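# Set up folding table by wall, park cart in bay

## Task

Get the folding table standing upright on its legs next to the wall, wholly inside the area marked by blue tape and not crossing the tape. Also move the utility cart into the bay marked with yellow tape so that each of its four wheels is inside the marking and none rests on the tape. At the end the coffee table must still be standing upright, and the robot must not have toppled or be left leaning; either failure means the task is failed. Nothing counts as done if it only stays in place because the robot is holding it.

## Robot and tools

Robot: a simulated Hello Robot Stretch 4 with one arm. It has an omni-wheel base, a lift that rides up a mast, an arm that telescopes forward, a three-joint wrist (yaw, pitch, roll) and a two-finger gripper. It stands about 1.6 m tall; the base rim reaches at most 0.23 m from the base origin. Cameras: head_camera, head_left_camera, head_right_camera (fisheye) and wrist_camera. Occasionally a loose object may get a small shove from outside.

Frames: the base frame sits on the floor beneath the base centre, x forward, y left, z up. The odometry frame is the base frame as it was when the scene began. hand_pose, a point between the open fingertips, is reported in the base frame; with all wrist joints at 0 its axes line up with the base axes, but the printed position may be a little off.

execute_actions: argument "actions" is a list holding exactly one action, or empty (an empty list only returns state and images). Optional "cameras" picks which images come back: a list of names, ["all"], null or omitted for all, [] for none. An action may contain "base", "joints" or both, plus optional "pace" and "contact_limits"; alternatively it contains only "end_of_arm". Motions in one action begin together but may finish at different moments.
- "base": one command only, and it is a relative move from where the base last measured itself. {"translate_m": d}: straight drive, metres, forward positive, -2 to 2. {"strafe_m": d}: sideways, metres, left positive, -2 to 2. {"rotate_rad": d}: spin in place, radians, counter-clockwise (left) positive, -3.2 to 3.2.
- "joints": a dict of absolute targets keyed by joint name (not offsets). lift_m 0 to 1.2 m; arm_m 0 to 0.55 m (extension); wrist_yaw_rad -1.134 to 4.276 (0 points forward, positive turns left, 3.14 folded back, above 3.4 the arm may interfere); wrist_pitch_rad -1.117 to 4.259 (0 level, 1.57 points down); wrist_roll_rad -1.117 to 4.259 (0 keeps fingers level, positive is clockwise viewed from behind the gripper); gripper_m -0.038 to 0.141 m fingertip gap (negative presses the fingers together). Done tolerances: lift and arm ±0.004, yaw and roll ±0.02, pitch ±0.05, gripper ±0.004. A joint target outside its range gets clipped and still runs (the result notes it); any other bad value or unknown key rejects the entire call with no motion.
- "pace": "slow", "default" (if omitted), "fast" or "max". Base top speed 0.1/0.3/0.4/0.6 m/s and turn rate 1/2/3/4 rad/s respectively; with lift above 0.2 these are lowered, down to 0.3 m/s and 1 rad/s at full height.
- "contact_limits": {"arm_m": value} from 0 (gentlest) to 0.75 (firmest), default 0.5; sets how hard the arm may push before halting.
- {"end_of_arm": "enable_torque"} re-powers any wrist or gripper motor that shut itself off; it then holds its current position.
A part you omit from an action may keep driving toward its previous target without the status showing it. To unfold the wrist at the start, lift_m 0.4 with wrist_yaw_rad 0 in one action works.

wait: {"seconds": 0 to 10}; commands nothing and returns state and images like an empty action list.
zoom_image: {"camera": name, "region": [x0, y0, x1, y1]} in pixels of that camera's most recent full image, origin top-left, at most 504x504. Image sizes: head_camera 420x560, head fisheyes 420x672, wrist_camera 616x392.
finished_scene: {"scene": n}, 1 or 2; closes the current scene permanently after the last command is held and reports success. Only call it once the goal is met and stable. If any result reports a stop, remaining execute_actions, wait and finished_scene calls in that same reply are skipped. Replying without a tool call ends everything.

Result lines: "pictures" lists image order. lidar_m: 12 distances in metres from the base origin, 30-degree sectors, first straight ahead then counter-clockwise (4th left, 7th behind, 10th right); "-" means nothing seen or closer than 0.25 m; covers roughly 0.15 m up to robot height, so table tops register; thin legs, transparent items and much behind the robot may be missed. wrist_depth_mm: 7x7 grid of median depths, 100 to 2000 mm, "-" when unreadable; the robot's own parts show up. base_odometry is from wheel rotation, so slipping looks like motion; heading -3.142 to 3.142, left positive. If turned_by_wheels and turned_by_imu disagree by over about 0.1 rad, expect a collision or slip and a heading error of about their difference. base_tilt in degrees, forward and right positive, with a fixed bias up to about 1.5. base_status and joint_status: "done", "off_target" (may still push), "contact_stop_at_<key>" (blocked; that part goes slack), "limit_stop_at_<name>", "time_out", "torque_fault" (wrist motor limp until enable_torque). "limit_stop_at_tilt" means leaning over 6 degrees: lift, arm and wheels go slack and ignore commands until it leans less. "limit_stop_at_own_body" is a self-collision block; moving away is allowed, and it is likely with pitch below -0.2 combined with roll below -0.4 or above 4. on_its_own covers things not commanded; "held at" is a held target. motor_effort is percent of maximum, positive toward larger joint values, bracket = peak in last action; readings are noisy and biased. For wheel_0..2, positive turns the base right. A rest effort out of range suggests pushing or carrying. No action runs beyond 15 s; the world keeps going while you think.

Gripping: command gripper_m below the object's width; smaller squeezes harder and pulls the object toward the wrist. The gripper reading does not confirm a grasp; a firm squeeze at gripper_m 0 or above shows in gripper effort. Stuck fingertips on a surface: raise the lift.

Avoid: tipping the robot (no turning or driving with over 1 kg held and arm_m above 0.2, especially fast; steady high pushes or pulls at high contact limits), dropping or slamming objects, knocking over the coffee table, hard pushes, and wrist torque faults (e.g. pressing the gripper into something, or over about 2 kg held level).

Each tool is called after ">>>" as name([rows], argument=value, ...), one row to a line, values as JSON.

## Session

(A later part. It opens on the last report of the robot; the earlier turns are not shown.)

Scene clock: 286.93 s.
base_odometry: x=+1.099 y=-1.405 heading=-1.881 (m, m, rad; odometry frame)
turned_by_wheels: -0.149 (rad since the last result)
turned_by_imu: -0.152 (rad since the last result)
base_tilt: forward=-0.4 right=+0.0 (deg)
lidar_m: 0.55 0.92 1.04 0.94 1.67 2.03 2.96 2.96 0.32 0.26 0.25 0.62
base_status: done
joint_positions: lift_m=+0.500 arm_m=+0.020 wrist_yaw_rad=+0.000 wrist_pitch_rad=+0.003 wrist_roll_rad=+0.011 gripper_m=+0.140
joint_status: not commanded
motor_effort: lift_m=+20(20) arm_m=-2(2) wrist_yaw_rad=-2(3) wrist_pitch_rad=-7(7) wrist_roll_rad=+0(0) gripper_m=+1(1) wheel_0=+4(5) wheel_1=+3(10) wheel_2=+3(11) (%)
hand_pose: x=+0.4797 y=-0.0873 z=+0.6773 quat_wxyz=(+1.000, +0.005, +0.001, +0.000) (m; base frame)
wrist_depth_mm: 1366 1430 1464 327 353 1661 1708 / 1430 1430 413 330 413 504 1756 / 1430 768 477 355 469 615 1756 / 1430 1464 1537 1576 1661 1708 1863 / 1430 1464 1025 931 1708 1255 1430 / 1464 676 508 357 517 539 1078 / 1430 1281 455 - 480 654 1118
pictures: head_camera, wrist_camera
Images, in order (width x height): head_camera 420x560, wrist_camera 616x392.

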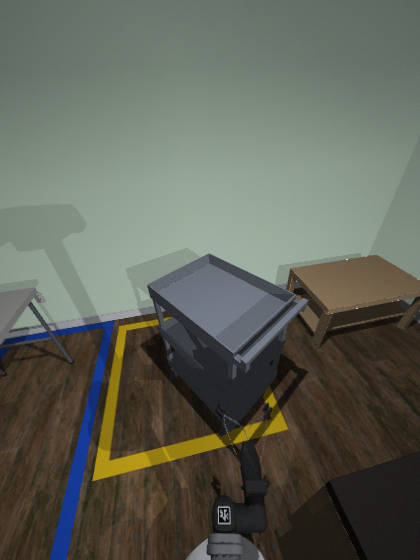

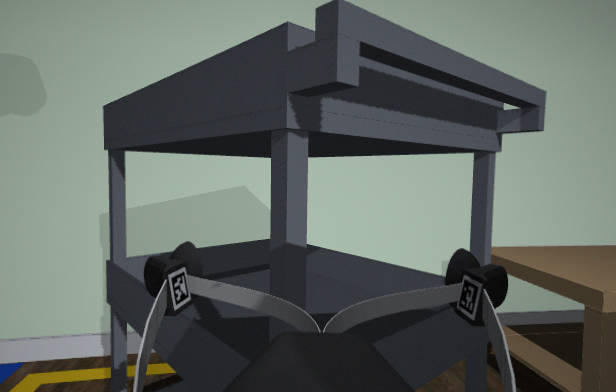

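>>> execute_actions([
  {"joints":{"arm_m":0.19}},
], cameras=[])

>>> execute_actions([
  {"joints":{"gripper_m":-0.02}},
], cameras=[])

>>> execute_actions([
  {"base":{"strafe_m":0.35},"pace":"slow"},
], cameras=["head_camera"])

>>> execute_actions([
  {"base":{"translate_m":0.15},"pace":"slow"},
], cameras=["head_camera"])

Scene clock: 294.50 s.
base_odometry: x=+1.099 y=-1.405 heading=-1.881 (m, m, rad; odometry frame)
turned_by_wheels: +0.000 (rad since the last result)
turned_by_imu: -0.002 (rad since the last result)
base_tilt: forward=-0.3 right=+0.0 (deg)
lidar_m: 0.54 0.92 1.02 0.92 1.66 2.01 2.97 2.96 0.31 0.25 0.26 0.63
base_status: not commanded
joint_positions: lift_m=+0.500 arm_m=+0.189 wrist_yaw_rad=+0.000 wrist_pitch_rad=+0.002 wrist_roll_rad=+0.011 gripper_m=+0.140
joint_status: all done
motor_effort: lift_m=+20(20) arm_m=+7(6) wrist_yaw_rad=-2(2) wrist_pitch_rad=-7(7) wrist_roll_rad=+1(0) gripper_m=+0(1) wheel_0=+4(5) wheel_1=+3(3) wheel_2=+3(3) (%)
hand_pose: x=+0.6481 y=-0.0874 z=+0.6773 quat_wxyz=(+1.000, +0.005, +0.001, +0.000) (m; base frame)
wrist_depth_mm: 1255 266 175 180 225 289 289 / 1229 272 180 188 230 307 421 / 1255 517 282 340 445 430 1576 / 1255 1308 1366 1397 1464 1499 1618 / 1308 1308 219 854 1499 1537 1229 / 1281 661 191 627 615 477 991 / 1281 484 484 - 521 496 1138
pictures: none
No camera images: the call's "cameras" was empty. Leave "cameras" out to get every camera's image.

Scene clock: 297.00 s.
base_odometry: x=+1.099 y=-1.405 heading=-1.881 (m, m, rad; odometry frame)
turned_by_wheels: +0.000 (rad since the last result)
turned_by_imu: -0.001 (rad since the last result)
base_tilt: forward=-0.3 right=+0.0 (deg)
lidar_m: 0.57 0.94 1.04 0.95 1.66 2.02 2.97 2.98 0.29 0.25 0.26 0.58
base_status: not commanded
joint_positions: lift_m=+0.500 arm_m=+0.189 wrist_yaw_rad=+0.002 wrist_pitch_rad=+0.003 wrist_roll_rad=+0.011 gripper_m=-0.020
joint_status: all done
motor_effort: lift_m=+20(20) arm_m=+4(7) wrist_yaw_rad=-8(22) wrist_pitch_rad=-7(8) wrist_roll_rad=+0(1) gripper_m=-10(13) wheel_0=+5(4) wheel_1=+3(3) wheel_2=+3(3) (%)
hand_pose: x=+0.6489 y=-0.0868 z=+0.6773 quat_wxyz=(+1.000, +0.005, +0.001, +0.001) (m; base frame)
wrist_depth_mm: 1229 307 212 162 187 259 332 / 1229 310 224 169 196 265 404 / 1229 517 492 175 439 430 469 / 1281 1308 1397 177 1464 1576 1618 / 1281 1308 1336 180 1499 1537 1255 / 1281 668 185 177 189 580 931 / 1281 415 512 - 521 469 1060
pictures: none
No camera images: the call's "cameras" was empty. Leave "cameras" out to get every camera's image.

Scene clock: 301.63 s.
base_odometry: x=+1.432 y=-1.512 heading=-1.881 (m, m, rad; odometry frame)
turned_by_wheels: +0.000 (rad since the last result)
turned_by_imu: -0.002 (rad since the last result)
base_tilt: forward=-0.3 right=+0.1 (deg)
lidar_m: 0.54 1.06 0.64 0.58 1.32 1.58 3.00 3.05 0.67 0.59 0.58 0.56
base_status: done
joint_positions: lift_m=+0.500 arm_m=+0.189 wrist_yaw_rad=-0.001 wrist_pitch_rad=+0.003 wrist_roll_rad=+0.011 gripper_m=-0.020
joint_status: not commanded
motor_effort: lift_m=+20(20) arm_m=+4(4) wrist_yaw_rad=+1(17) wrist_pitch_rad=-8(7) wrist_roll_rad=+0(1) gripper_m=-11(12) wheel_0=-7(11) wheel_1=+3(6) wheel_2=+0(0) (%)
hand_pose: x=+0.6486 y=-0.0877 z=+0.6773 quat_wxyz=(+1.000, +0.005, +0.001, -0.001) (m; base frame)
wrist_depth_mm: 1182 1229 1255 157 163 174 182 / 1182 1229 1255 165 167 179 185 / 1182 1229 1255 167 436 430 424 / 1229 1255 1281 168 1397 1464 1499 / 1205 1281 1308 170 854 1499 1537 / 1255 1308 184 172 183 668 1255 / 1255 1255 1308 - 521 469 508
pictures: head_camera
Images, in order (width x height): head_camera 420x560.

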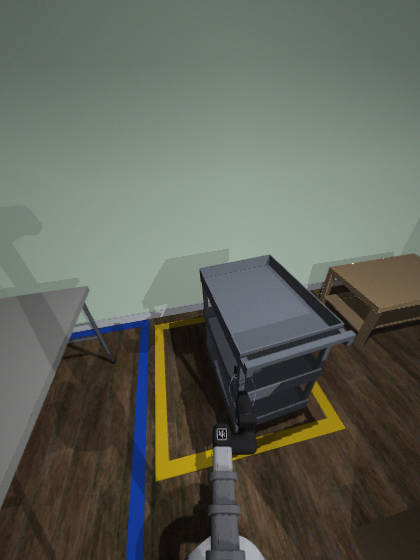

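Scene clock: 304.43 s.
base_odometry: x=+1.387 y=-1.654 heading=-1.880 (m, m, rad; odometry frame)
turned_by_wheels: +0.001 (rad since the last result)
turned_by_imu: +0.000 (rad since the last result)
base_tilt: forward=-0.5 right=-0.1 (deg)
lidar_m: 0.49 1.09 0.68 0.60 1.34 1.64 3.07 3.19 0.65 0.58 1.56 0.50
base_status: done
joint_positions: lift_m=+0.500 arm_m=+0.189 wrist_yaw_rad=+0.003 wrist_pitch_rad=+0.003 wrist_roll_rad=+0.010 gripper_m=-0.020
joint_status: not commanded
motor_effort: lift_m=+20(20) arm_m=+4(4) wrist_yaw_rad=-9(6) wrist_pitch_rad=-8(8) wrist_roll_rad=+0(1) gripper_m=-9(11) wheel_0=+7(12) wheel_1=+5(8) wheel_2=-4(14) (%)
hand_pose: x=+0.6489 y=-0.0867 z=+0.6772 quat_wxyz=(+1.000, +0.005, +0.002, +0.001) (m; base frame)
wrist_depth_mm: 1042 1078 1098 118 124 132 138 / 1060 1098 1118 126 167 167 166 / 1060 1118 1118 128 449 439 433 / 1078 1118 1138 129 1255 1308 1366 / 1098 1118 1160 130 1229 1308 1366 / 1098 1118 183 132 186 647 1366 / 1118 1138 1160 - 521 469 500
pictures: head_camera
Images, in order (width x height): head_camera 420x560.

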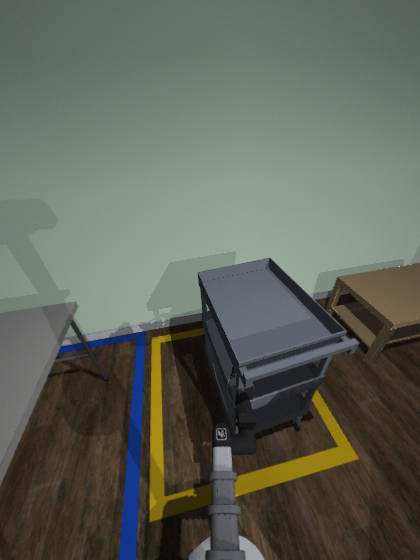

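Looks inside. Release.

>>> execute_actions([
  {"joints":{"gripper_m":0.14}},
], cameras=[])

>>> execute_actions([
  {"joints":{"arm_m":0},"base":{"translate_m":-0.15}},
], cameras=[])

>>> finished_scene(scene=1)

Scene clock: 310.93 s.
base_odometry: x=+1.387 y=-1.654 heading=-1.880 (m, m, rad; odometry frame)
turned_by_wheels: +0.000 (rad since the last result)
turned_by_imu: -0.002 (rad since the last result)
base_tilt: forward=-0.2 right=+0.0 (deg)
lidar_m: 0.50 1.09 0.68 0.59 1.35 1.64 3.06 3.17 0.65 0.56 1.54 0.52
base_status: not commanded
joint_positions: lift_m=+0.500 arm_m=+0.189 wrist_yaw_rad=+0.001 wrist_pitch_rad=+0.003 wrist_roll_rad=+0.010 gripper_m=+0.140
joint_status: all done
motor_effort: lift_m=+20(20) arm_m=+4(4) wrist_yaw_rad=-6(9) wrist_pitch_rad=-8(7) wrist_roll_rad=+0(2) gripper_m=+0(9) wheel_0=+7(7) wheel_1=+5(5) wheel_2=-4(4) (%)
hand_pose: x=+0.6488 y=-0.0870 z=+0.6772 quat_wxyz=(+1.000, +0.005, +0.001, +0.001) (m; base frame)
wrist_depth_mm: 1042 1078 1098 131 138 147 154 / 1060 1098 1118 139 166 164 164 / 1078 1098 1118 141 449 436 424 / 1078 1118 1160 143 1229 1308 1336 / 1078 1138 1160 144 1229 1308 1366 / 1118 1118 661 145 627 597 1366 / 1118 1160 1160 - 521 500 500
pictures: none
No camera images: the call's "cameras" was empty. Leave "cameras" out to get every camera's image.

Scene clock: 312.77 s.
base_odometry: x=+1.432 y=-1.512 heading=-1.881 (m, m, rad; odometry frame)
turned_by_wheels: +0.000 (rad since the last result)
turned_by_imu: -0.001 (rad since the last result)
base_tilt: forward=-0.3 right=+0.0 (deg)
lidar_m: 0.64 1.01 0.64 0.59 1.32 1.62 2.98 3.03 0.70 0.60 0.59 0.71
base_status: done
joint_positions: lift_m=+0.500 arm_m=+0.001 wrist_yaw_rad=+0.000 wrist_pitch_rad=+0.003 wrist_roll_rad=+0.010 gripper_m=+0.140
joint_status: all done
motor_effort: lift_m=+20(20) arm_m=-6(7) wrist_yaw_rad=-1(7) wrist_pitch_rad=-7(8) wrist_roll_rad=+1(1) gripper_m=+1(1) wheel_0=-3(10) wheel_1=-5(11) wheel_2=+2(17) (%)
hand_pose: x=+0.4605 y=-0.0874 z=+0.6773 quat_wxyz=(+1.000, +0.005, +0.001, +0.000) (m; base frame)
wrist_depth_mm: 1366 1397 1430 1499 1576 1618 1708 / 1366 1430 1464 480 433 512 549 / 1366 1430 1464 647 504 539 564 / 1397 1430 1499 1537 1576 1661 1708 / 1366 1430 1464 1078 1118 1708 1708 / 1430 1430 1499 496 512 530 597 / 1397 1430 1430 - 521 554 1336
pictures: none
No camera images: the call's "cameras" was empty. Leave "cameras" out to get every camera's image.

The scene is finished: the task was done.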